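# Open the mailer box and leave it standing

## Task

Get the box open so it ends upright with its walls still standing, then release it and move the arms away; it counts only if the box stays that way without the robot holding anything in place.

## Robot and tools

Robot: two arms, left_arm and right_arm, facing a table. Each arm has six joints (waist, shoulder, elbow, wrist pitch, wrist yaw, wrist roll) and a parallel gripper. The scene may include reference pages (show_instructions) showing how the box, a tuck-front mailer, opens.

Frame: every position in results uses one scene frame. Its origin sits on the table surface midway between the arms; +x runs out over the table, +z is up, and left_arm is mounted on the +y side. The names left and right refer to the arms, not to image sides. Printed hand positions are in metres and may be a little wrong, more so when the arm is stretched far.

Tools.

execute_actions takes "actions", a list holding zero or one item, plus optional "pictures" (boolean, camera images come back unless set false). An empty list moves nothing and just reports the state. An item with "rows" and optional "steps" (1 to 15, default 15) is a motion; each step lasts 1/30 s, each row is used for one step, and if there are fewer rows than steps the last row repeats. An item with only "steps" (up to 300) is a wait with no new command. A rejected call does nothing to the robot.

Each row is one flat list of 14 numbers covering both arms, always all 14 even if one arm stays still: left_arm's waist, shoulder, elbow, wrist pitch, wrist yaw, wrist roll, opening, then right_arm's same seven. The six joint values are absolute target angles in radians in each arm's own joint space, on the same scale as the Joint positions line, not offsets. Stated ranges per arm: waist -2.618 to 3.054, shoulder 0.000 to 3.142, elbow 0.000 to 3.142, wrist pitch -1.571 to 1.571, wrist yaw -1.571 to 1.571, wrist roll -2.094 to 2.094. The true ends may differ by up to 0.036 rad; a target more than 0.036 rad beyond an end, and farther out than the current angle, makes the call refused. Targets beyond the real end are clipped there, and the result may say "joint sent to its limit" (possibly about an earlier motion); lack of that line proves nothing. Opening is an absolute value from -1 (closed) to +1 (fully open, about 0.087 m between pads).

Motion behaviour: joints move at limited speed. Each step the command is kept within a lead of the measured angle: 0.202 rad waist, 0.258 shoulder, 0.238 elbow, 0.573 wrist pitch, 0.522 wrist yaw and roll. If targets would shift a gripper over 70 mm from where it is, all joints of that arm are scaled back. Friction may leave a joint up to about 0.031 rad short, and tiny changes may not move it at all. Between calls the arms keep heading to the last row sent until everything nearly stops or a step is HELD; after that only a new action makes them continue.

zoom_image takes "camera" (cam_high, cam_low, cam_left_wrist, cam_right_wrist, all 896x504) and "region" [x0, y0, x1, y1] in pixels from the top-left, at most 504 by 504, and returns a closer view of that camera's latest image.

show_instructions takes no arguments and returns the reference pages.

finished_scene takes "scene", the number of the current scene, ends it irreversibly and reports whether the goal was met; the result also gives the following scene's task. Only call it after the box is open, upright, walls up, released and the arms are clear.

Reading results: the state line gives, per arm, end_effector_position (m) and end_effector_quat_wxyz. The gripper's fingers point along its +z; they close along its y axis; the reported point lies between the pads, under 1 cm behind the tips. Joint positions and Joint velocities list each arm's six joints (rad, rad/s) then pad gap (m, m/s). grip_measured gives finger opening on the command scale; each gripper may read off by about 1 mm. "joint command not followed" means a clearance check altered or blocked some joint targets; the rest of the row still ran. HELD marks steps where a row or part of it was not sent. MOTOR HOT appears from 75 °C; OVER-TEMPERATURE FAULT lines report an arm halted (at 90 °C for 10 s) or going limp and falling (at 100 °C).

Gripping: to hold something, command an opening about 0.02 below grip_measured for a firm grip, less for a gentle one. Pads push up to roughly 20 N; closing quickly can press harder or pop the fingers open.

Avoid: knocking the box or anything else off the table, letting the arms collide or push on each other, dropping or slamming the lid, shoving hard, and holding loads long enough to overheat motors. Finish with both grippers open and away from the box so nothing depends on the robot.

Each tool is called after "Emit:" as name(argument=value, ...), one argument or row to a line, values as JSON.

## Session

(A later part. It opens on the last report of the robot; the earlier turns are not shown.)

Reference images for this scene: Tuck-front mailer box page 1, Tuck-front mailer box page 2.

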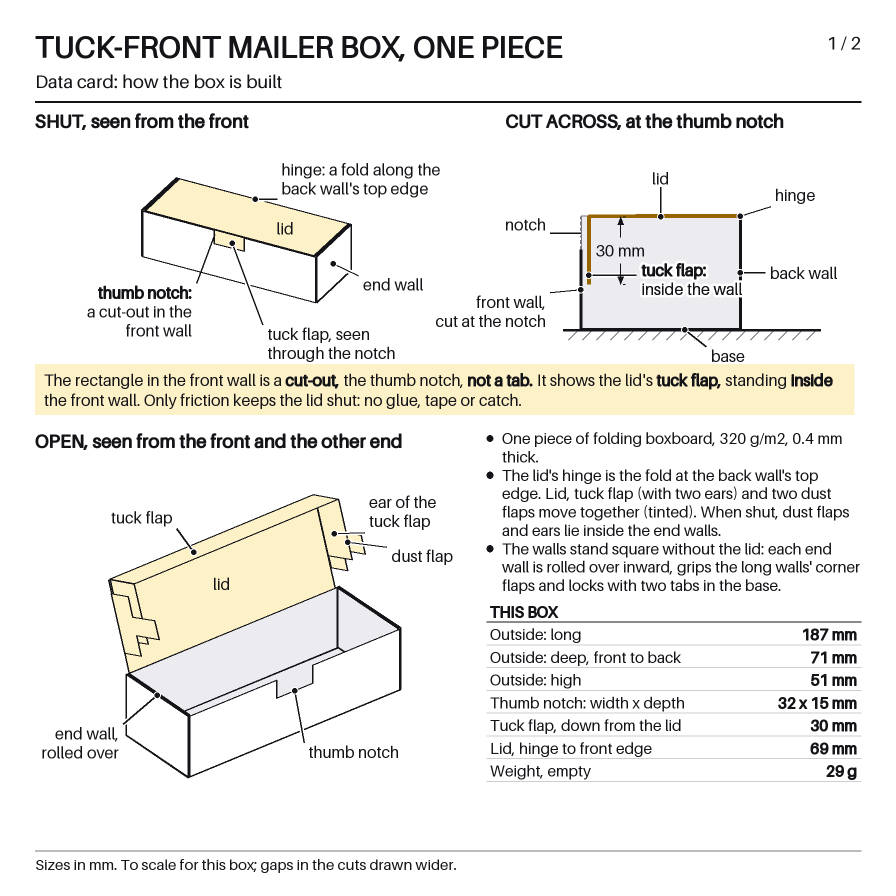

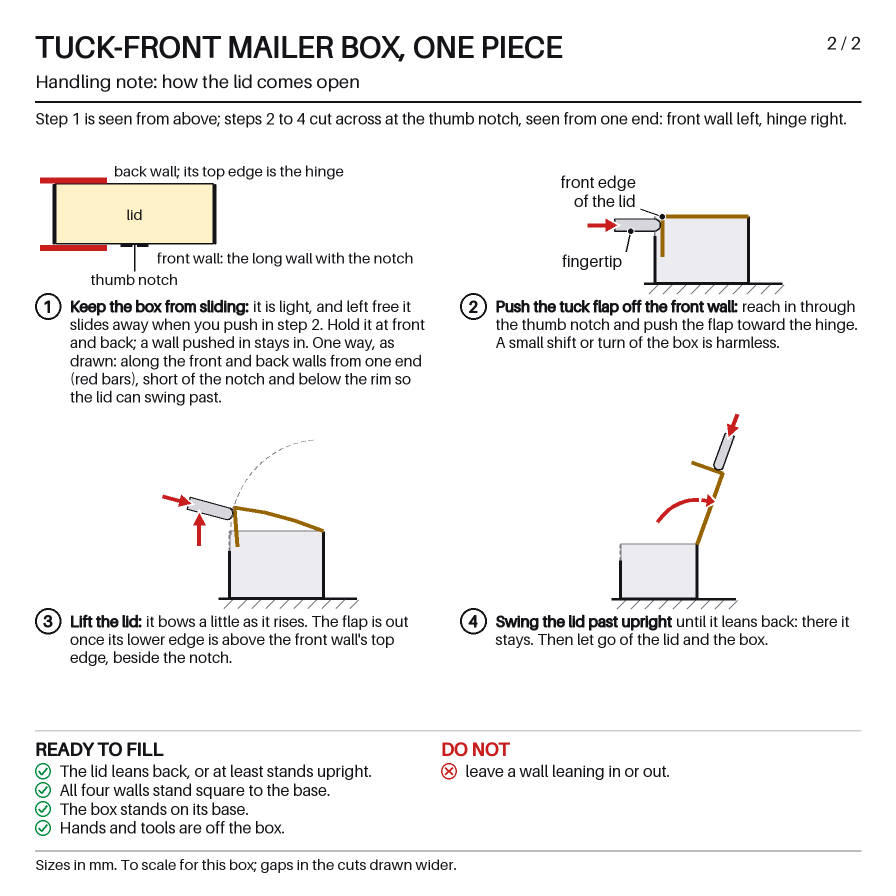

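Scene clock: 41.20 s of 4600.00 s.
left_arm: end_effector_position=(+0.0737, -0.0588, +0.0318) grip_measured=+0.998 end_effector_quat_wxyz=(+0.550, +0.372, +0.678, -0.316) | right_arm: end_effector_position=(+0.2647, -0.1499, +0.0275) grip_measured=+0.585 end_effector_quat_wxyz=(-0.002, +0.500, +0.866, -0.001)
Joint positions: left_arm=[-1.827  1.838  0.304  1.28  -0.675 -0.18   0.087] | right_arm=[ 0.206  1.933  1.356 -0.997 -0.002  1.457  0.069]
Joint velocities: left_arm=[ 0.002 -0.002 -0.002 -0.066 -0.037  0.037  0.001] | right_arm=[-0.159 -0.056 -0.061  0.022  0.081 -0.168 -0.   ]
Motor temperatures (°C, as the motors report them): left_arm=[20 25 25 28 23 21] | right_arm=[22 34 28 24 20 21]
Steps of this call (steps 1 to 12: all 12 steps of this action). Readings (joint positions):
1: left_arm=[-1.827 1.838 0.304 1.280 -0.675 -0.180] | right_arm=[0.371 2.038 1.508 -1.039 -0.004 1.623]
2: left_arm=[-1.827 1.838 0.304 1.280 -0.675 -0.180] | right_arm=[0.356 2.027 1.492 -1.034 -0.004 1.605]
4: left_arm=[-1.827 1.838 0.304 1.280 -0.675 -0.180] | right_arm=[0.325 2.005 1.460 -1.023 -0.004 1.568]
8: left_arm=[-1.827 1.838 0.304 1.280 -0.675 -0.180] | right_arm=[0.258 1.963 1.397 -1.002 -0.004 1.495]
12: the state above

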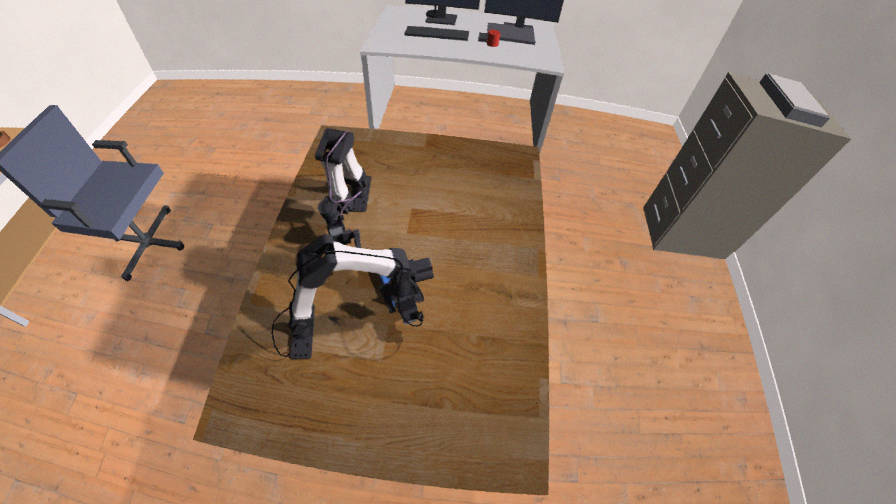

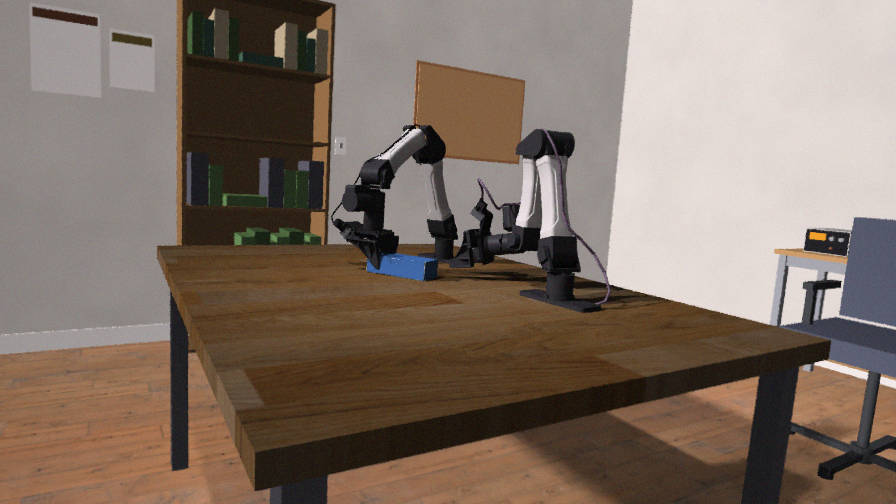

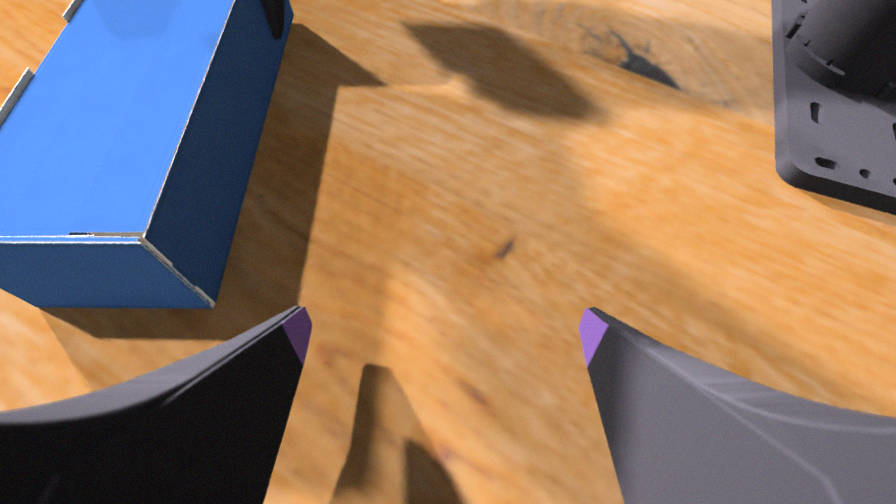

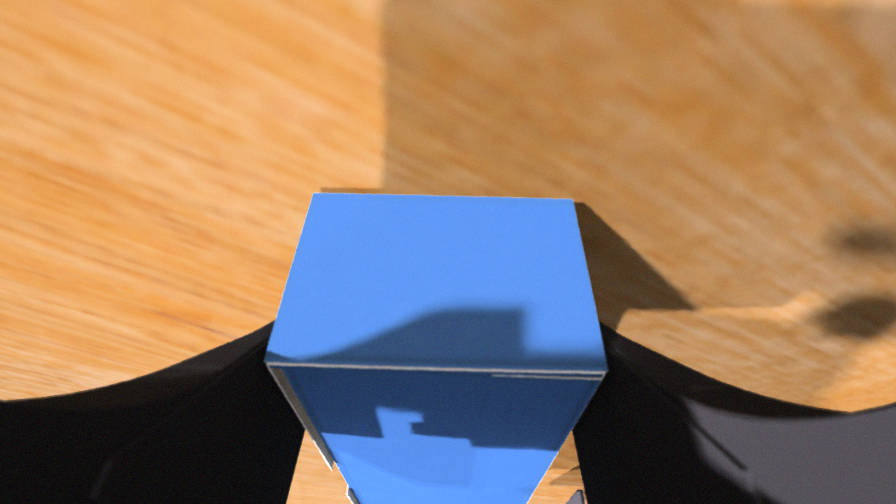

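Emit:
execute_actions(
  actions=[
    {"rows":[[-1.833,1.85,0.288,1.285,-0.68,-0.17,1,0.203,1.905,1.315,-0.965,0.005,1.4,0.584],[-1.833,1.85,0.288,1.285,-0.68,-0.17,1,0.197,1.883,1.287,-0.955,0.005,1.388,0.584],[-1.833,1.85,0.288,1.285,-0.68,-0.17,1,0.19,1.857,1.253,-0.946,0.005,1.378,0.584],[-1.833,1.85,0.288,1.285,-0.68,-0.17,1,0.182,1.83,1.218,-0.938,0.005,1.368,0.584],[-1.833,1.85,0.288,1.285,-0.68,-0.17,1,0.175,1.803,1.183,-0.93,0.005,1.358,0.584],[-1.833,1.85,0.288,1.285,-0.68,-0.17,1,0.167,1.776,1.148,-0.923,0.005,1.348,0.584],[-1.833,1.85,0.288,1.285,-0.68,-0.17,1,0.16,1.749,1.113,-0.919,0.005,1.336,0.584],[-1.833,1.85,0.288,1.285,-0.68,-0.17,1,0.152,1.722,1.079,-0.916,0.005,1.324,0.584],[-1.833,1.85,0.288,1.285,-0.68,-0.17,1,0.141,1.694,1.049,-0.913,0.005,1.312,0.584],[-1.833,1.85,0.288,1.285,-0.68,-0.17,1,0.129,1.666,1.019,-0.911,0.005,1.3,0.584],[-1.833,1.85,0.288,1.285,-0.68,-0.17,1,0.117,1.638,0.989,-0.909,0.005,1.288,0.584],[-1.833,1.85,0.288,1.285,-0.68,-0.17,1,0.105,1.61,0.96,-0.908,0.005,1.278,0.584],[-1.833,1.85,0.288,1.285,-0.68,-0.17,1,0.093,1.583,0.932,-0.907,0.005,1.27,0.584],[-1.833,1.85,0.288,1.285,-0.68,-0.17,1,0.082,1.56,0.908,-0.907,0.005,1.268,0.584],[-1.833,1.85,0.288,1.285,-0.68,-0.17,1,0.073,1.541,0.888,-0.907,0.005,1.268,0.584]],"steps":15},
  ],
  pictures=false,
)

Emit:
execute_actions(
  actions=[
    {"rows":[[-1.833,1.85,0.288,1.285,-0.68,-0.17,1,0.068,1.53,0.875,-0.907,0.005,1.268,0.584],[-1.833,1.85,0.288,1.285,-0.68,-0.17,1,0.065,1.524,0.868,-0.907,0.005,1.268,0.584]],"steps":9},
  ],
)

Scene clock: 44.43 s of 4600.00 s.
left_arm: end_effector_position=(+0.0737, -0.0588, +0.0318) grip_measured=+0.998 end_effector_quat_wxyz=(+0.550, +0.372, +0.678, -0.316) | right_arm: end_effector_position=(+0.1887, -0.2142, +0.0293) grip_measured=+0.585 end_effector_quat_wxyz=(+0.001, +0.481, +0.877, +0.002)
Joint positions: left_arm=[-1.827  1.838  0.304  1.28  -0.675 -0.18   0.087] | right_arm=[ 0.097  1.591  0.95  -0.924 -0.002  1.304  0.069]
Joint velocities: left_arm=[ 0.012 -0.017  0.012 -0.051  0.051  0.022 -0.001] | right_arm=[-0.31  -0.686 -0.701 -0.007  0.037 -0.212 -0.001]
Motor temperatures (°C, as the motors report them): left_arm=[20 25 24 28 23 21] | right_arm=[22 35 28 24 20 21]
Steps of this call (steps 1 to 30: the robot went on to your last target; steps 31 to 82: nothing new was sent; steps 83 to 97: all 15 steps of this action). Readings (joint positions):
83: left_arm=[-1.827 1.838 0.304 1.280 -0.675 -0.180] | right_arm=[0.203 1.930 1.352 -0.983 -0.002 1.428]
84: left_arm=[-1.827 1.838 0.304 1.280 -0.675 -0.180] | right_arm=[0.203 1.924 1.342 -0.975 -0.002 1.422]
86: left_arm=[-1.827 1.838 0.304 1.280 -0.675 -0.180] | right_arm=[0.201 1.891 1.296 -0.956 -0.002 1.407]
90: left_arm=[-1.827 1.838 0.304 1.280 -0.675 -0.180] | right_arm=[0.176 1.783 1.161 -0.938 -0.002 1.372]
97: the state above

Scene clock: 44.73 s of 4600.00 s.
left_arm: end_effector_position=(+0.0737, -0.0588, +0.0318) grip_measured=+0.998 end_effector_quat_wxyz=(+0.550, +0.372, +0.678, -0.316) | right_arm: end_effector_position=(+0.1761, -0.2246, +0.0282) grip_measured=+0.585 end_effector_quat_wxyz=(+0.001, +0.481, +0.877, +0.002)
Joint positions: left_arm=[-1.827  1.838  0.304  1.28  -0.675 -0.18   0.087] | right_arm=[ 0.071  1.537  0.891 -0.92  -0.002  1.279  0.069]
Joint velocities: left_arm=[-0.007  0.017  0.002  0.007  0.007 -0.051 -0.   ] | right_arm=[ 0.017  0.002  0.007 -0.051  0.022 -0.081  0.001]
Motor temperatures (°C, as the motors report them): left_arm=[20 25 24 28 23 21] | right_arm=[22 35 28 24 20 21]
Steps of this call (steps 1 to 9: all 9 steps of this action). Readings (joint positions):
1: left_arm=[-1.827 1.838 0.304 1.280 -0.675 -0.180] | right_arm=[0.086 1.570 0.928 -0.924 -0.002 1.298]
2: left_arm=[-1.827 1.838 0.304 1.280 -0.675 -0.180] | right_arm=[0.079 1.553 0.911 -0.924 -0.002 1.294]
4: left_arm=[-1.827 1.838 0.304 1.280 -0.675 -0.180] | right_arm=[0.071 1.538 0.893 -0.924 -0.002 1.288]
8: left_arm=[-1.827 1.838 0.304 1.280 -0.675 -0.180] | right_arm=[0.071 1.537 0.891 -0.921 -0.002 1.280]
9: the state above

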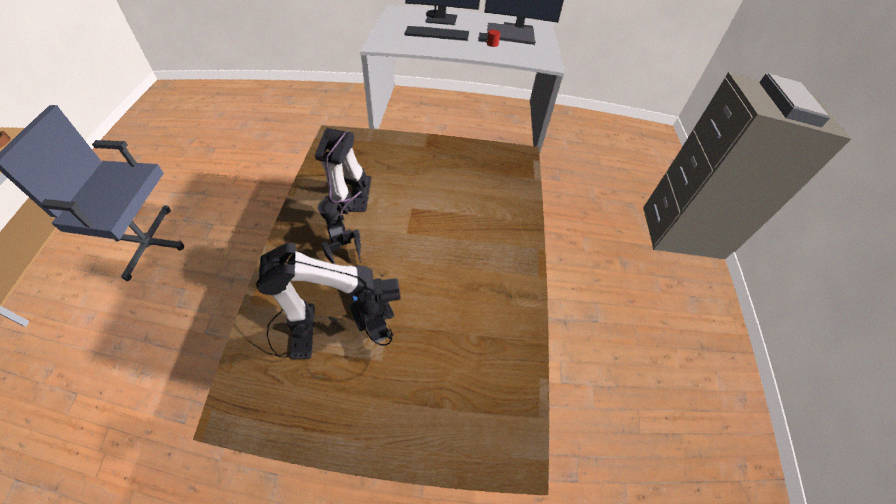

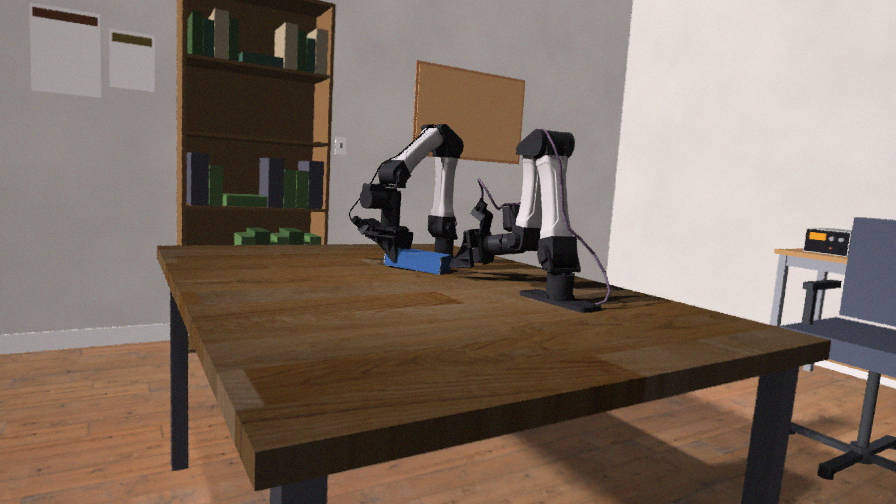

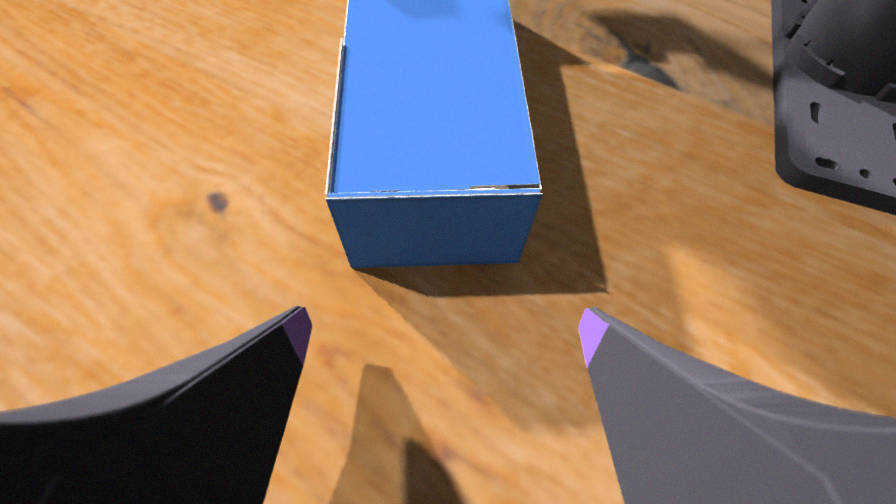

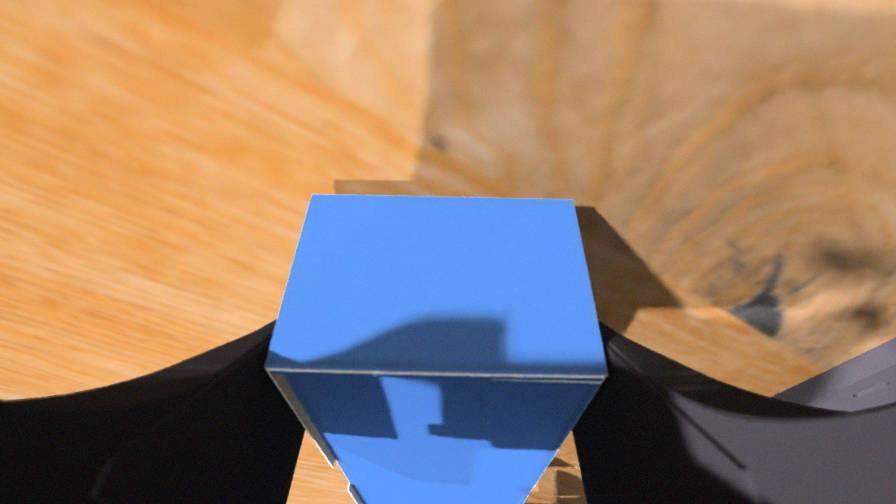

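Emit:
execute_actions(
  actions=[
    {"rows":[[-1.815,1.862,0.325,1.265,-0.655,-0.165,1,0.068,1.555,0.868,-0.907,0.005,1.272,0.584],[-1.803,1.875,0.345,1.255,-0.64,-0.162,1,0.068,1.568,0.868,-0.907,0.005,1.272,0.584],[-1.789,1.889,0.365,1.246,-0.625,-0.159,1,0.068,1.578,0.868,-0.907,0.005,1.272,0.584],[-1.775,1.903,0.385,1.238,-0.611,-0.156,1,0.068,1.58,0.868,-0.907,0.005,1.272,0.584],[-1.761,1.917,0.405,1.23,-0.597,-0.153,1,0.068,1.58,0.868,-0.907,0.005,1.272,0.6],[-1.747,1.931,0.425,1.222,-0.584,-0.15,1,0.068,1.58,0.868,-0.907,0.005,1.272,0.66],[-1.733,1.945,0.445,1.213,-0.571,-0.147,1,0.068,1.575,0.88,-0.92,0.005,1.272,0.76],[-1.719,1.958,0.465,1.203,-0.558,-0.144,1,0.068,1.56,0.9,-0.94,0.005,1.272,0.88],[-1.705,1.971,0.485,1.193,-0.545,-0.141,1,0.068,1.54,0.92,-0.975,0.005,1.272,1],[-1.691,1.983,0.504,1.181,-0.533,-0.138,1,0.068,1.527,0.945,-1.01,0.005,1.272,1],[-1.678,1.994,0.523,1.169,-0.523,-0.136,1,0.068,1.514,0.97,-1.045,0.005,1.272,1],[-1.667,2.004,0.545,1.157,-0.513,-0.134,1,0.068,1.501,0.995,-1.08,0.005,1.272,1],[-1.656,2.014,0.567,1.146,-0.504,-0.132,1,0.068,1.488,1.02,-1.115,0.005,1.272,1],[-1.645,2.024,0.589,1.138,-0.498,-0.13,1,0.068,1.475,1.045,-1.145,0.005,1.272,1],[-1.636,2.033,0.607,1.135,-0.497,-0.13,1,0.068,1.465,1.07,-1.17,0.005,1.272,1]],"steps":15},
  ],
  pictures=false,
)

Emit:
execute_actions(
  actions=[
    {"rows":[[-1.634,2.033,0.607,1.135,-0.497,-0.13,1,0.07,1.465,1.1,-1.2,0.005,1.25,1],[-1.634,2.033,0.607,1.135,-0.497,-0.13,1,0.08,1.475,1.135,-1.225,0.005,1.19,1],[-1.634,2.033,0.607,1.135,-0.497,-0.13,1,0.1,1.5,1.175,-1.25,0.005,1.11,0.9],[-1.634,2.033,0.607,1.135,-0.497,-0.13,1,0.125,1.53,1.215,-1.275,0.005,1.03,0.75],[-1.634,2.033,0.607,1.135,-0.497,-0.13,1,0.15,1.565,1.255,-1.3,0.005,0.95,0.6],[-1.634,2.033,0.607,1.135,-0.497,-0.13,1,0.175,1.6,1.295,-1.32,0.005,0.87,0.45],[-1.634,2.033,0.607,1.135,-0.497,-0.13,1,0.2,1.635,1.335,-1.34,0.005,0.79,0.3],[-1.634,2.033,0.607,1.135,-0.497,-0.13,1,0.225,1.67,1.375,-1.36,0.005,0.71,0.15],[-1.634,2.033,0.607,1.135,-0.497,-0.13,1,0.25,1.705,1.415,-1.38,0.005,0.63,0],[-1.634,2.033,0.607,1.135,-0.497,-0.13,1,0.275,1.74,1.455,-1.4,0.005,0.55,-0.15],[-1.634,2.033,0.607,1.135,-0.497,-0.13,1,0.3,1.775,1.495,-1.415,0.005,0.47,-0.3],[-1.634,2.033,0.607,1.135,-0.497,-0.13,1,0.325,1.81,1.535,-1.43,0.005,0.39,-0.45],[-1.634,2.033,0.607,1.135,-0.497,-0.13,1,0.35,1.845,1.575,-1.445,0.005,0.32,-0.6],[-1.634,2.033,0.607,1.135,-0.497,-0.13,1,0.375,1.88,1.615,-1.455,0.005,0.26,-0.75],[-1.634,2.033,0.607,1.135,-0.497,-0.13,1,0.4,1.915,1.65,-1.465,0.005,0.21,-0.9]],"steps":15},
  ],
)

Scene clock: 55.20 s of 4600.00 s.
left_arm: end_effector_position=(+0.1158, -0.1191, +0.0208) grip_measured=+0.998 end_effector_quat_wxyz=(+0.547, +0.368, +0.688, -0.303) | right_arm: end_effector_position=(+0.1804, -0.2234, +0.0607) grip_measured=+0.981 end_effector_quat_wxyz=(+0.002, +0.479, +0.878, +0.003)
Joint positions: left_arm=[-1.662  1.998  0.557  1.185 -0.538 -0.148  0.087] | right_arm=[ 0.071  1.509  1.001 -1.057 -0.002  1.275  0.087]
Joint velocities: left_arm=[ 0.3    0.305  0.584 -0.242  0.242  0.037 -0.   ] | right_arm=[ 0.012 -0.422  0.789 -0.711 -0.037  0.051  0.   ]
Motor temperatures (°C, as the motors report them): left_arm=[20 24 24 29 23 21] | right_arm=[22 34 28 24 20 21]
Steps of this call (steps 1 to 15: the robot went on to your last target; steps 16 to 90: nothing new was sent; then 6.97 s passed at rest; steps 91 to 105: all 15 steps of this action). Readings (joint positions):
91: left_arm=[-1.827 1.838 0.304 1.280 -0.673 -0.179] | right_arm=[0.071 1.537 0.891 -0.917 -0.002 1.275]
92: left_arm=[-1.825 1.840 0.307 1.280 -0.669 -0.178] | right_arm=[0.071 1.538 0.891 -0.917 -0.002 1.275]
94: left_arm=[-1.809 1.858 0.334 1.273 -0.654 -0.175] | right_arm=[0.071 1.549 0.891 -0.916 -0.002 1.275]
98: left_arm=[-1.754 1.915 0.416 1.251 -0.613 -0.165] | right_arm=[0.071 1.563 0.891 -0.917 -0.002 1.275]
105: the state above

Scene clock: 55.70 s of 4600.00 s.
left_arm: end_effector_position=(+0.1206, -0.1273, +0.0188) grip_measured=+0.998 end_effector_quat_wxyz=(+0.542, +0.375, +0.689, -0.302) | right_arm: end_effector_position=(+0.1955, -0.1610, +0.1140) grip_measured=-0.815 end_effector_quat_wxyz=(-0.039, -0.026, +0.999, -0.023)
Joint positions: left_arm=[-1.641  2.012  0.594  1.153 -0.506 -0.141  0.087] | right_arm=[ 0.346  1.842  1.567 -1.387  0.001  0.498  0.008]
Joint velocities: left_arm=[ 0.002  0.007 -0.012 -0.037 -0.007  0.051  0.   ] | right_arm=[ 0.691  1.009  1.136 -0.462 -0.051 -1.912 -0.149]
Motor temperatures (°C, as the motors report them): left_arm=[20 24 24 29 23 21] | right_arm=[22 34 28 24 20 21]
Steps of this call (steps 1 to 15: all 15 steps of this action). Readings (joint positions):
1: left_arm=[-1.653 2.007 0.575 1.177 -0.531 -0.146] | right_arm=[0.071 1.495 1.030 -1.081 -0.002 1.272]
2: left_arm=[-1.646 2.011 0.586 1.172 -0.526 -0.145] | right_arm=[0.071 1.486 1.061 -1.107 -0.002 1.261]
4: left_arm=[-1.641 2.012 0.593 1.166 -0.519 -0.144] | right_arm=[0.081 1.488 1.133 -1.161 -0.000 1.202]
8: left_arm=[-1.641 2.012 0.594 1.158 -0.510 -0.142] | right_arm=[0.169 1.578 1.297 -1.257 0.001 0.987]
15: the state above

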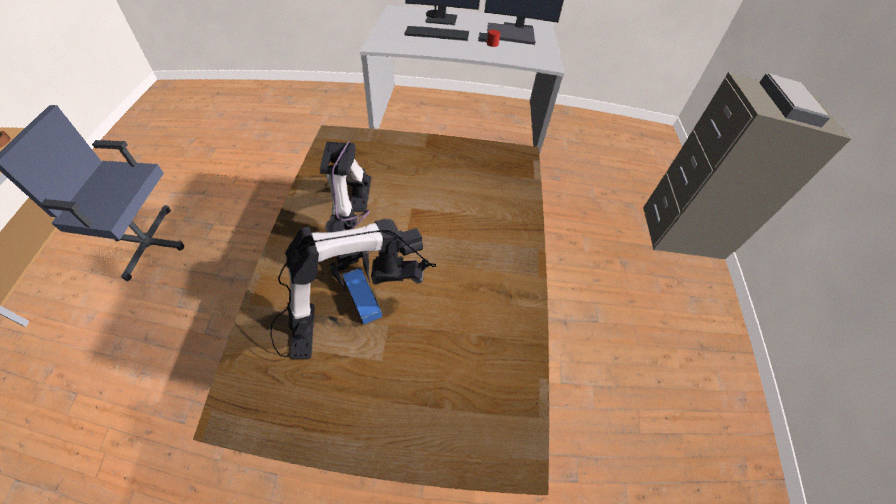

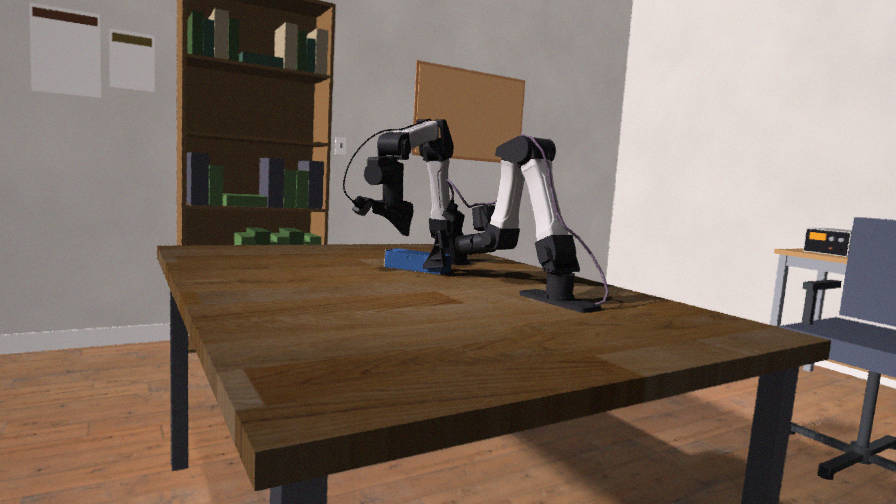

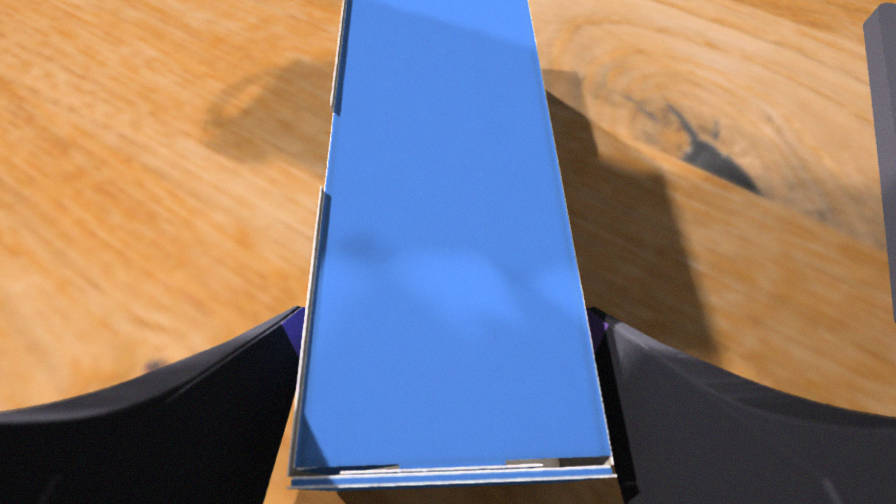

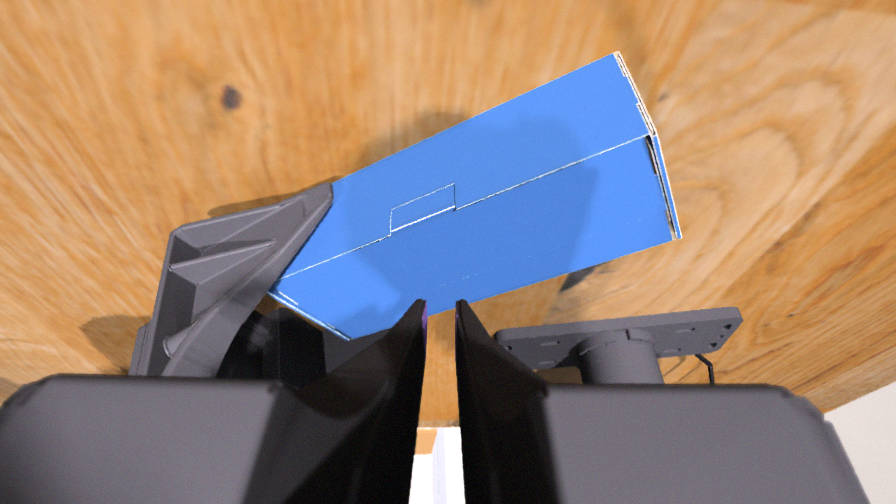

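Emit:
execute_actions(
  actions=[
    {"rows":[[-1.64,2.045,0.6,1.125,-0.505,-0.135,0.95,0.42,1.945,1.68,-1.47,0.005,0.17,-1],[-1.64,2.045,0.6,1.125,-0.505,-0.135,0.89,0.44,1.975,1.705,-1.475,0.005,0.14,-1],[-1.64,2.045,0.6,1.125,-0.505,-0.135,0.83,0.457,2.005,1.725,-1.48,0.005,0.12,-1],[-1.64,2.045,0.6,1.125,-0.505,-0.135,0.78,0.47,2.035,1.742,-1.48,0.005,0.105,-1],[-1.64,2.045,0.6,1.125,-0.505,-0.135,0.74,0.48,2.065,1.754,-1.48,0.005,0.105,-1],[-1.64,2.045,0.6,1.125,-0.505,-0.135,0.705,0.487,2.095,1.76,-1.48,0.005,0.105,-1],[-1.64,2.045,0.6,1.125,-0.505,-0.135,0.68,0.487,2.125,1.762,-1.48,0.005,0.105,-1],[-1.64,2.045,0.6,1.13,-0.505,-0.135,0.66,0.487,2.152,1.762,-1.48,0.005,0.105,-1],[-1.64,2.045,0.6,1.13,-0.505,-0.135,0.645,0.487,2.177,1.762,-1.48,0.005,0.105,-1],[-1.64,2.045,0.6,1.13,-0.505,-0.135,0.632,0.487,2.198,1.762,-1.48,0.005,0.105,-1],[-1.64,2.045,0.6,1.13,-0.505,-0.135,0.622,0.487,2.214,1.762,-1.48,0.005,0.105,-1],[-1.64,2.045,0.6,1.13,-0.505,-0.135,0.614,0.487,2.225,1.762,-1.48,0.005,0.105,-1],[-1.64,2.045,0.6,1.13,-0.505,-0.135,0.607,0.487,2.232,1.762,-1.48,0.005,0.105,-1],[-1.64,2.045,0.6,1.13,-0.505,-0.135,0.6,0.487,2.232,1.762,-1.48,0.005,0.105,-1]],"steps":15},
  ],
  pictures=false,
)

Emit:
execute_actions(
  actions=[
    {"steps":6},
  ],
)

Scene clock: 58.00 s of 4600.00 s.
left_arm: end_effector_position=(+0.1204, -0.1251, +0.0112) grip_measured=+0.602 end_effector_quat_wxyz=(+0.537, +0.382, +0.692, -0.294) | right_arm: end_effector_position=(+0.1875, -0.1341, +0.0447) grip_measured=-1.000 end_effector_quat_wxyz=(-0.177, -0.280, +0.940, -0.077)
Joint positions: left_arm=[-1.641  2.025  0.594  1.142 -0.505 -0.14   0.07 ] | right_arm=[ 0.49   2.235  1.749 -1.473  0.001  0.116  0.   ]
Joint velocities: left_arm=[ 0.002  0.007 -0.007  0.081  0.007 -0.051 -0.003] | right_arm=[ 0.002  0.203  0.002 -0.051  0.007 -0.081  0.   ]
Motor temperatures (°C, as the motors report them): left_arm=[20 24 24 29 23 21] | right_arm=[22 34 28 24 20 21]
Steps of this call (steps 1 to 30: the robot went on to your last target; steps 31 to 54: nothing new was sent; steps 55 to 69: all 15 steps of this action). Readings (joint positions):
55: left_arm=[-1.641 2.013 0.594 1.152 -0.505 -0.140] | right_arm=[0.407 1.913 1.629 -1.460 0.001 0.211]
56: left_arm=[-1.641 2.015 0.594 1.152 -0.505 -0.140] | right_arm=[0.409 1.922 1.645 -1.468 0.001 0.200]
58: left_arm=[-1.641 2.021 0.594 1.148 -0.505 -0.140] | right_arm=[0.426 1.957 1.692 -1.474 0.001 0.173]
62: left_arm=[-1.641 2.025 0.594 1.142 -0.505 -0.140] | right_arm=[0.478 2.066 1.748 -1.473 0.001 0.136]
69: the state above

Scene clock: 58.20 s of 4600.00 s.
left_arm: end_effector_position=(+0.1204, -0.1251, +0.0112) grip_measured=+0.601 end_effector_quat_wxyz=(+0.537, +0.382, +0.692, -0.294) | right_arm: end_effector_position=(+0.1874, -0.1344, +0.0441) grip_measured=-1.000 end_effector_quat_wxyz=(-0.178, -0.282, +0.940, -0.077)
Joint positions: left_arm=[-1.641  2.025  0.594  1.142 -0.505 -0.14   0.07 ] | right_arm=[ 0.49   2.237  1.749 -1.473  0.001  0.112  0.   ]
Joint velocities: left_arm=[ 0.017 -0.002 -0.007 -0.007  0.051  0.007  0.   ] | right_arm=[-0.017  0.007  0.012 -0.037 -0.022  0.022  0.   ]
Motor temperatures (°C, as the motors report them): left_arm=[20 24 24 29 23 21] | right_arm=[22 34 28 24 20 21]
Steps of this call (steps 1 to 6: the robot went on to your last target). Readings (joint positions):
1: left_arm=[-1.641 2.025 0.594 1.142 -0.505 -0.140] | right_arm=[0.490 2.238 1.749 -1.473 0.001 0.115]
2: left_arm=[-1.641 2.025 0.594 1.142 -0.505 -0.140] | right_arm=[0.490 2.238 1.749 -1.473 0.001 0.114]
4: left_arm=[-1.641 2.025 0.594 1.142 -0.505 -0.140] | right_arm=[0.490 2.237 1.749 -1.473 0.001 0.113]
6: the state above

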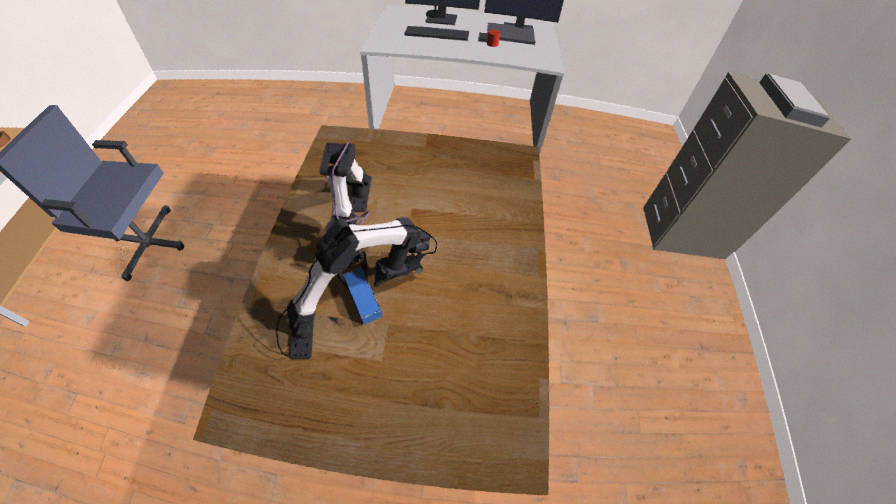

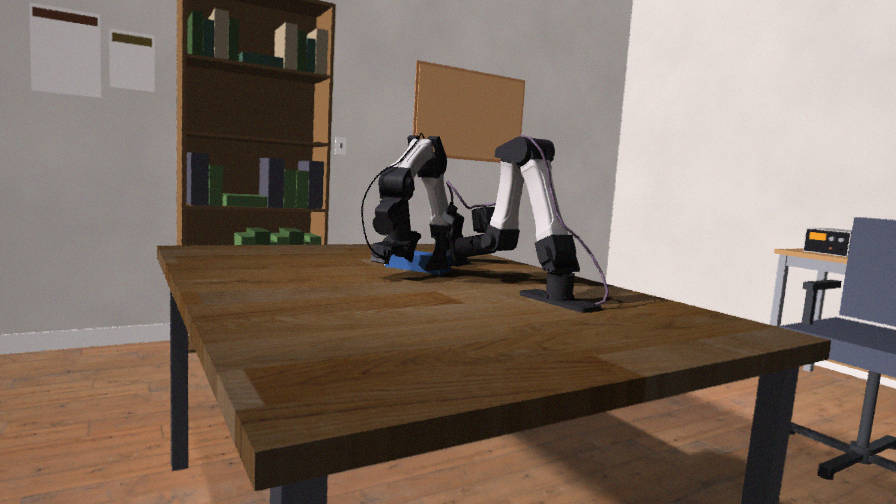

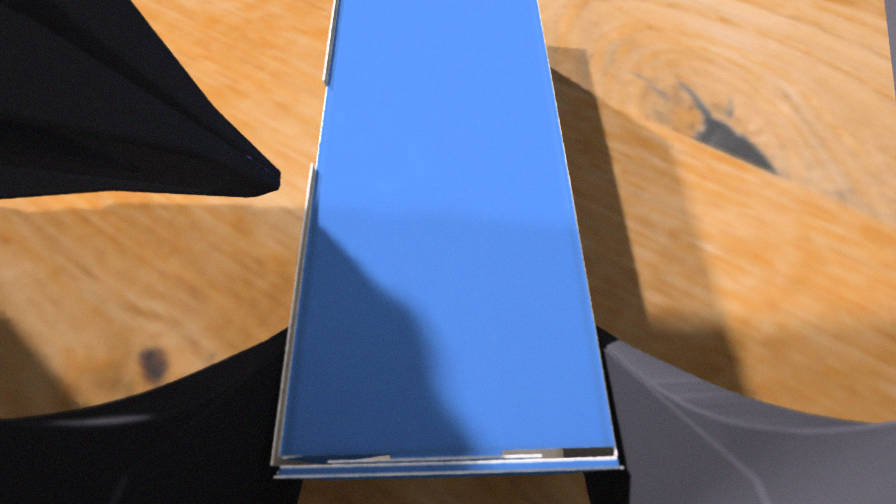

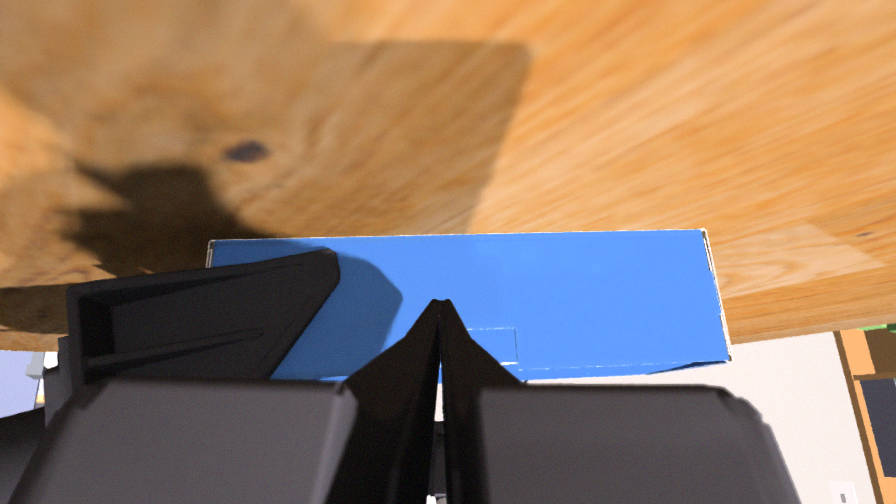

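Emit:
execute_actions(
  actions=[
    {"rows":[[-1.64,2.045,0.6,1.13,-0.505,-0.135,0.598,0.48,2.22,1.74,-1.475,0.005,0.1,-1],[-1.64,2.045,0.6,1.13,-0.505,-0.135,0.598,0.472,2.205,1.725,-1.475,0.005,0.095,-1],[-1.64,2.045,0.6,1.13,-0.505,-0.135,0.598,0.465,2.19,1.712,-1.475,0.005,0.09,-1],[-1.64,2.045,0.6,1.13,-0.505,-0.135,0.598,0.459,2.178,1.699,-1.475,0.005,0.09,-1],[-1.64,2.045,0.6,1.13,-0.505,-0.135,0.598,0.455,2.168,1.686,-1.475,0.005,0.09,-1],[-1.64,2.045,0.6,1.13,-0.505,-0.135,0.598,0.455,2.162,1.673,-1.475,0.005,0.09,-1],[-1.64,2.045,0.6,1.13,-0.505,-0.135,0.598,0.455,2.158,1.66,-1.475,0.005,0.09,-1],[-1.64,2.045,0.6,1.13,-0.505,-0.135,0.598,0.455,2.158,1.648,-1.475,0.005,0.09,-1]],"steps":13},
  ],
)

Scene clock: 61.07 s of 4600.00 s.
left_arm: end_effector_position=(+0.1204, -0.1251, +0.0112) grip_measured=+0.599 end_effector_quat_wxyz=(+0.537, +0.382, +0.692, -0.294) | right_arm: end_effector_position=(+0.1807, -0.1526, +0.0554) grip_measured=-1.000 end_effector_quat_wxyz=(-0.182, -0.273, +0.942, -0.073)
Joint positions: left_arm=[-1.641  2.025  0.594  1.142 -0.505 -0.14   0.07 ] | right_arm=[ 0.457  2.163  1.672 -1.474  0.001  0.098  0.   ]
Joint velocities: left_arm=[ 0.002  0.002  0.002 -0.037  0.081  0.007  0.   ] | right_arm=[-0.007  0.002 -0.042 -0.022  0.007  0.11   0.   ]
Motor temperatures (°C, as the motors report them): left_arm=[20 25 24 29 23 21] | right_arm=[22 35 28 24 20 21]
Steps of this call (steps 1 to 15: the robot went on to your last target; steps 16 to 73: nothing new was sent; steps 74 to 86: all 13 steps of this action). Readings (joint positions):
74: left_arm=[-1.641 2.025 0.594 1.142 -0.505 -0.140] | right_arm=[0.490 2.237 1.749 -1.473 0.001 0.110]
75: left_arm=[-1.641 2.025 0.594 1.142 -0.505 -0.140] | right_arm=[0.490 2.236 1.749 -1.473 0.001 0.109]
77: left_arm=[-1.641 2.025 0.594 1.142 -0.505 -0.140] | right_arm=[0.484 2.222 1.738 -1.471 0.001 0.104]
81: left_arm=[-1.641 2.025 0.594 1.142 -0.505 -0.140] | right_arm=[0.462 2.173 1.695 -1.472 0.001 0.100]
86: the state above

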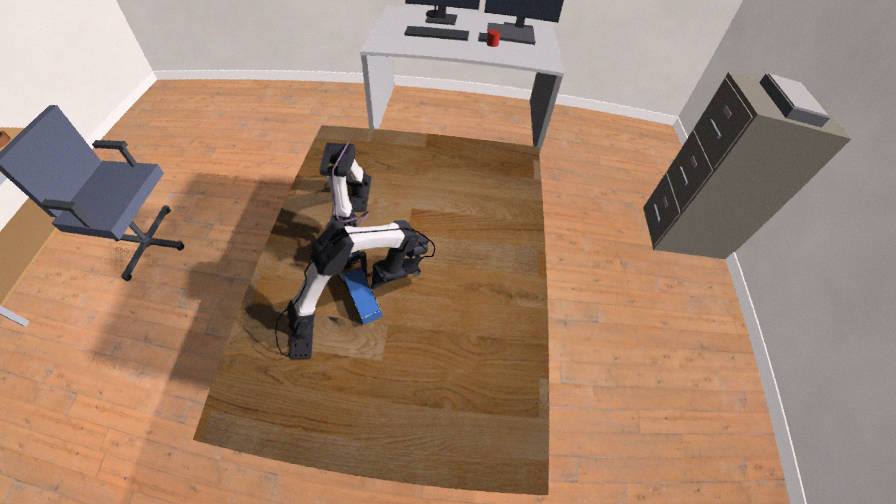

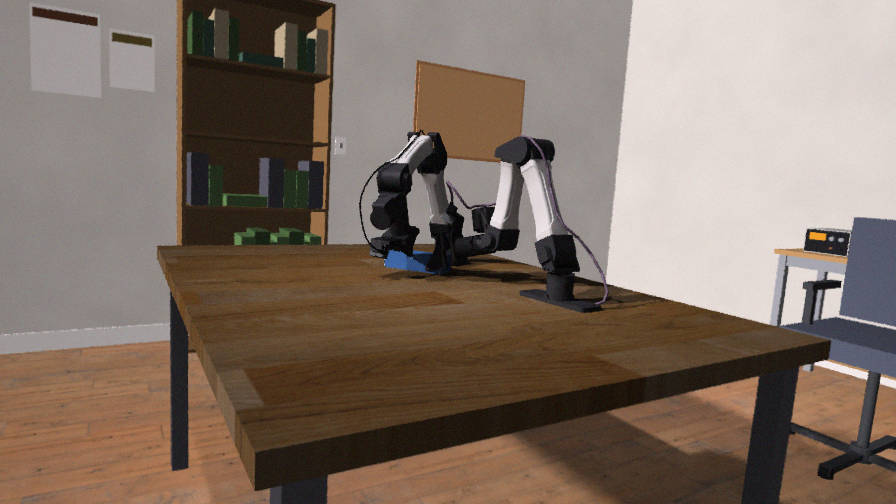

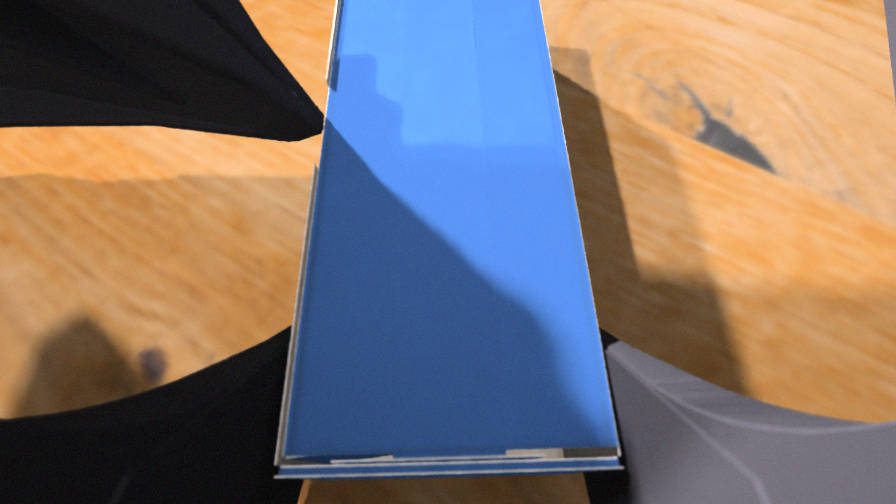

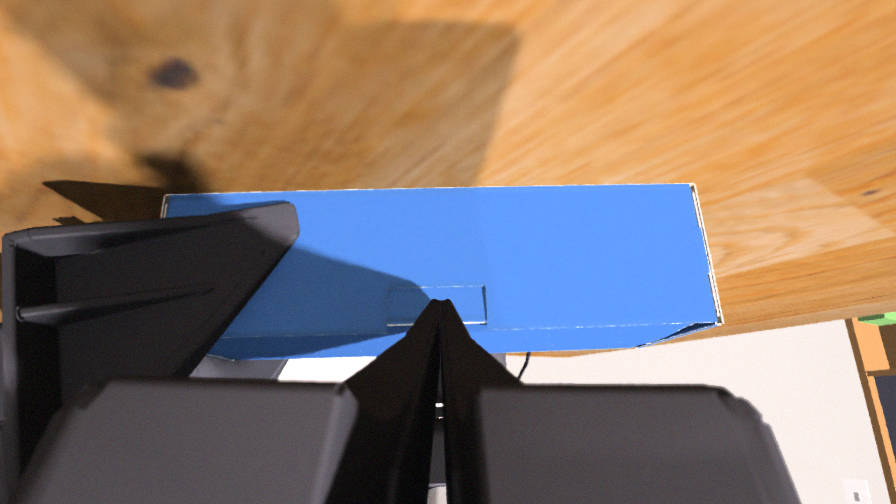

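Emit:
execute_actions(
  actions=[
    {"rows":[[-1.64,2.045,0.6,1.125,-0.51,-0.135,0.598,0.457,2.163,1.642,-1.475,0.005,0.09,-1],[-1.64,2.045,0.6,1.125,-0.515,-0.135,0.598,0.457,2.163,1.636,-1.475,0.005,0.09,-1],[-1.64,2.045,0.6,1.12,-0.52,-0.135,0.598,0.457,2.163,1.63,-1.48,0.005,0.09,-1],[-1.638,2.045,0.6,1.115,-0.527,-0.135,0.598,0.457,2.163,1.624,-1.488,0.005,0.09,-1],[-1.636,2.045,0.6,1.11,-0.535,-0.135,0.598,0.457,2.163,1.619,-1.498,0.005,0.09,-1],[-1.634,2.045,0.6,1.105,-0.544,-0.135,0.598,0.457,2.163,1.615,-1.508,0.005,0.09,-1],[-1.632,2.045,0.6,1.1,-0.553,-0.135,0.598,0.457,2.163,1.615,-1.52,0.005,0.09,-1],[-1.63,2.045,0.6,1.095,-0.562,-0.135,0.598,0.457,2.163,1.615,-1.532,0.005,0.09,-1],[-1.628,2.045,0.6,1.09,-0.571,-0.135,0.598,0.457,2.161,1.615,-1.544,0.005,0.09,-1],[-1.626,2.045,0.6,1.085,-0.58,-0.135,0.598,0.457,2.158,1.615,-1.556,0.005,0.09,-1],[-1.625,2.045,0.6,1.085,-0.588,-0.135,0.598,0.457,2.155,1.615,-1.566,0.005,0.09,-1]],"steps":14},
  ],
)

Scene clock: 63.33 s of 4600.00 s.
left_arm: end_effector_position=(+0.1204, -0.1248, +0.0106) grip_measured=+0.599 end_effector_quat_wxyz=(+0.537, +0.382, +0.693, -0.293) | right_arm: end_effector_position=(+0.1761, -0.1593, +0.0532) grip_measured=-1.000 end_effector_quat_wxyz=(-0.192, -0.276, +0.938, -0.084)
Joint positions: left_arm=[-1.641  2.025  0.594  1.14  -0.505 -0.14   0.07 ] | right_arm=[ 0.457  2.163  1.647 -1.477  0.014  0.092  0.   ]
Joint velocities: left_arm=[-0.007  0.012 -0.002  0.007 -0.007  0.022 -0.001] | right_arm=[-0.022 -0.007 -0.002  0.022 -0.081  0.066  0.   ]
Motor temperatures (°C, as the motors report them): left_arm=[20 25 24 29 23 21] | right_arm=[22 35 28 24 20 21]
Steps of this call (steps 1 to 15: the robot went on to your last target; steps 16 to 54: nothing new was sent; steps 55 to 68: all 14 steps of this action). Readings (joint positions):
55: left_arm=[-1.641 2.025 0.594 1.142 -0.504 -0.140] | right_arm=[0.457 2.163 1.672 -1.474 0.001 0.097]
56: left_arm=[-1.641 2.025 0.594 1.142 -0.504 -0.140] | right_arm=[0.457 2.163 1.672 -1.474 0.001 0.097]
58: left_arm=[-1.641 2.025 0.594 1.142 -0.504 -0.140] | right_arm=[0.457 2.163 1.666 -1.473 0.001 0.097]
62: left_arm=[-1.641 2.025 0.594 1.140 -0.504 -0.140] | right_arm=[0.457 2.163 1.648 -1.472 0.011 0.094]
68: the state above

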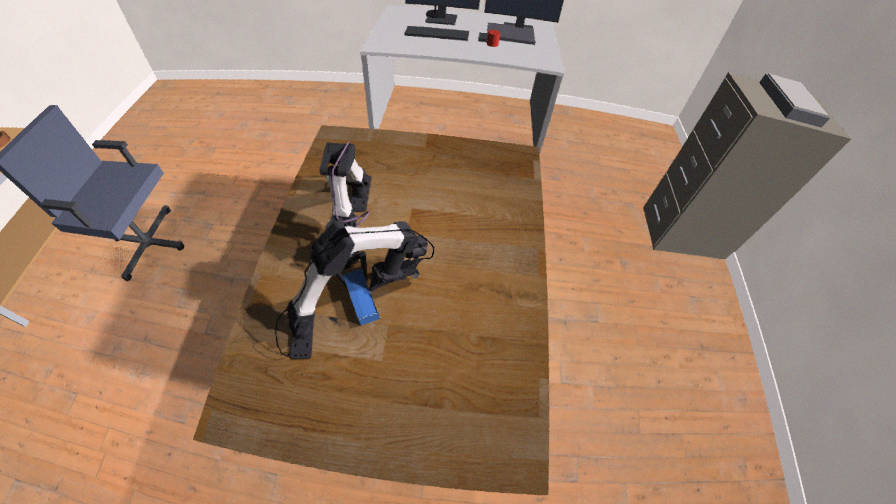

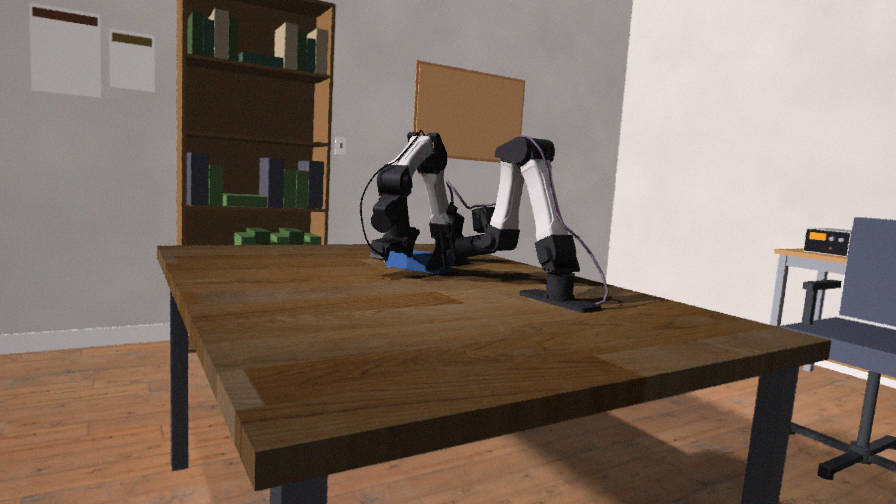

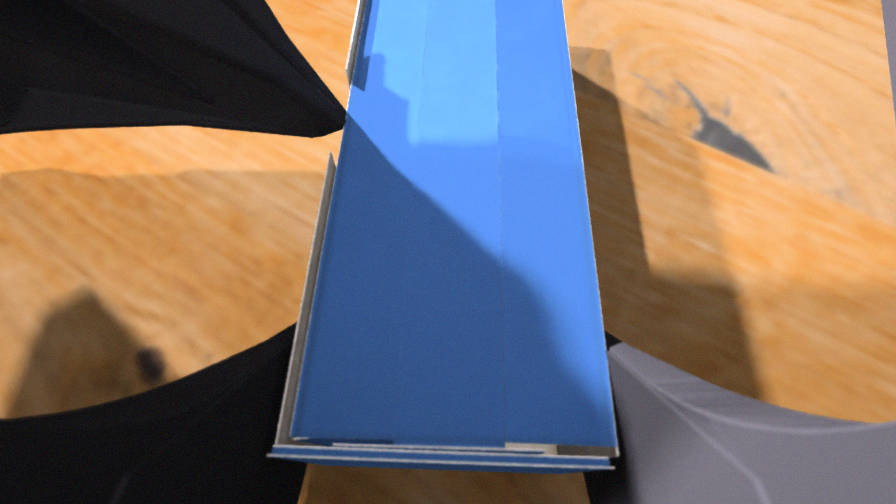

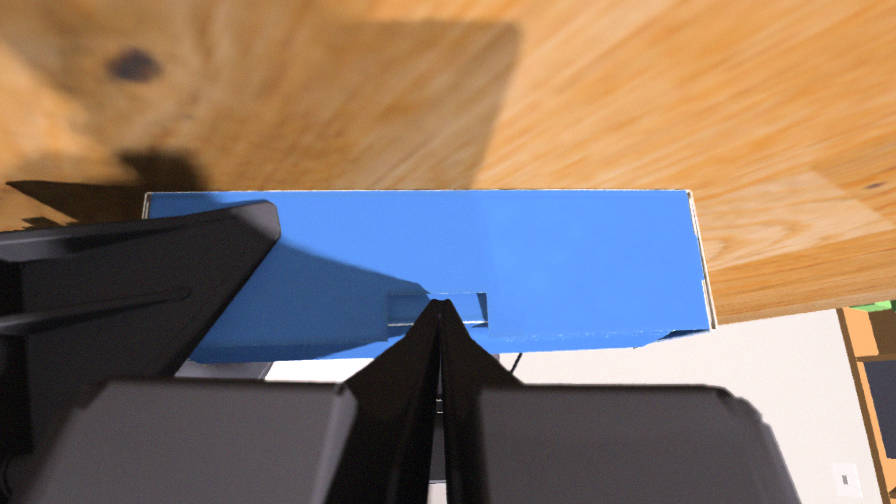

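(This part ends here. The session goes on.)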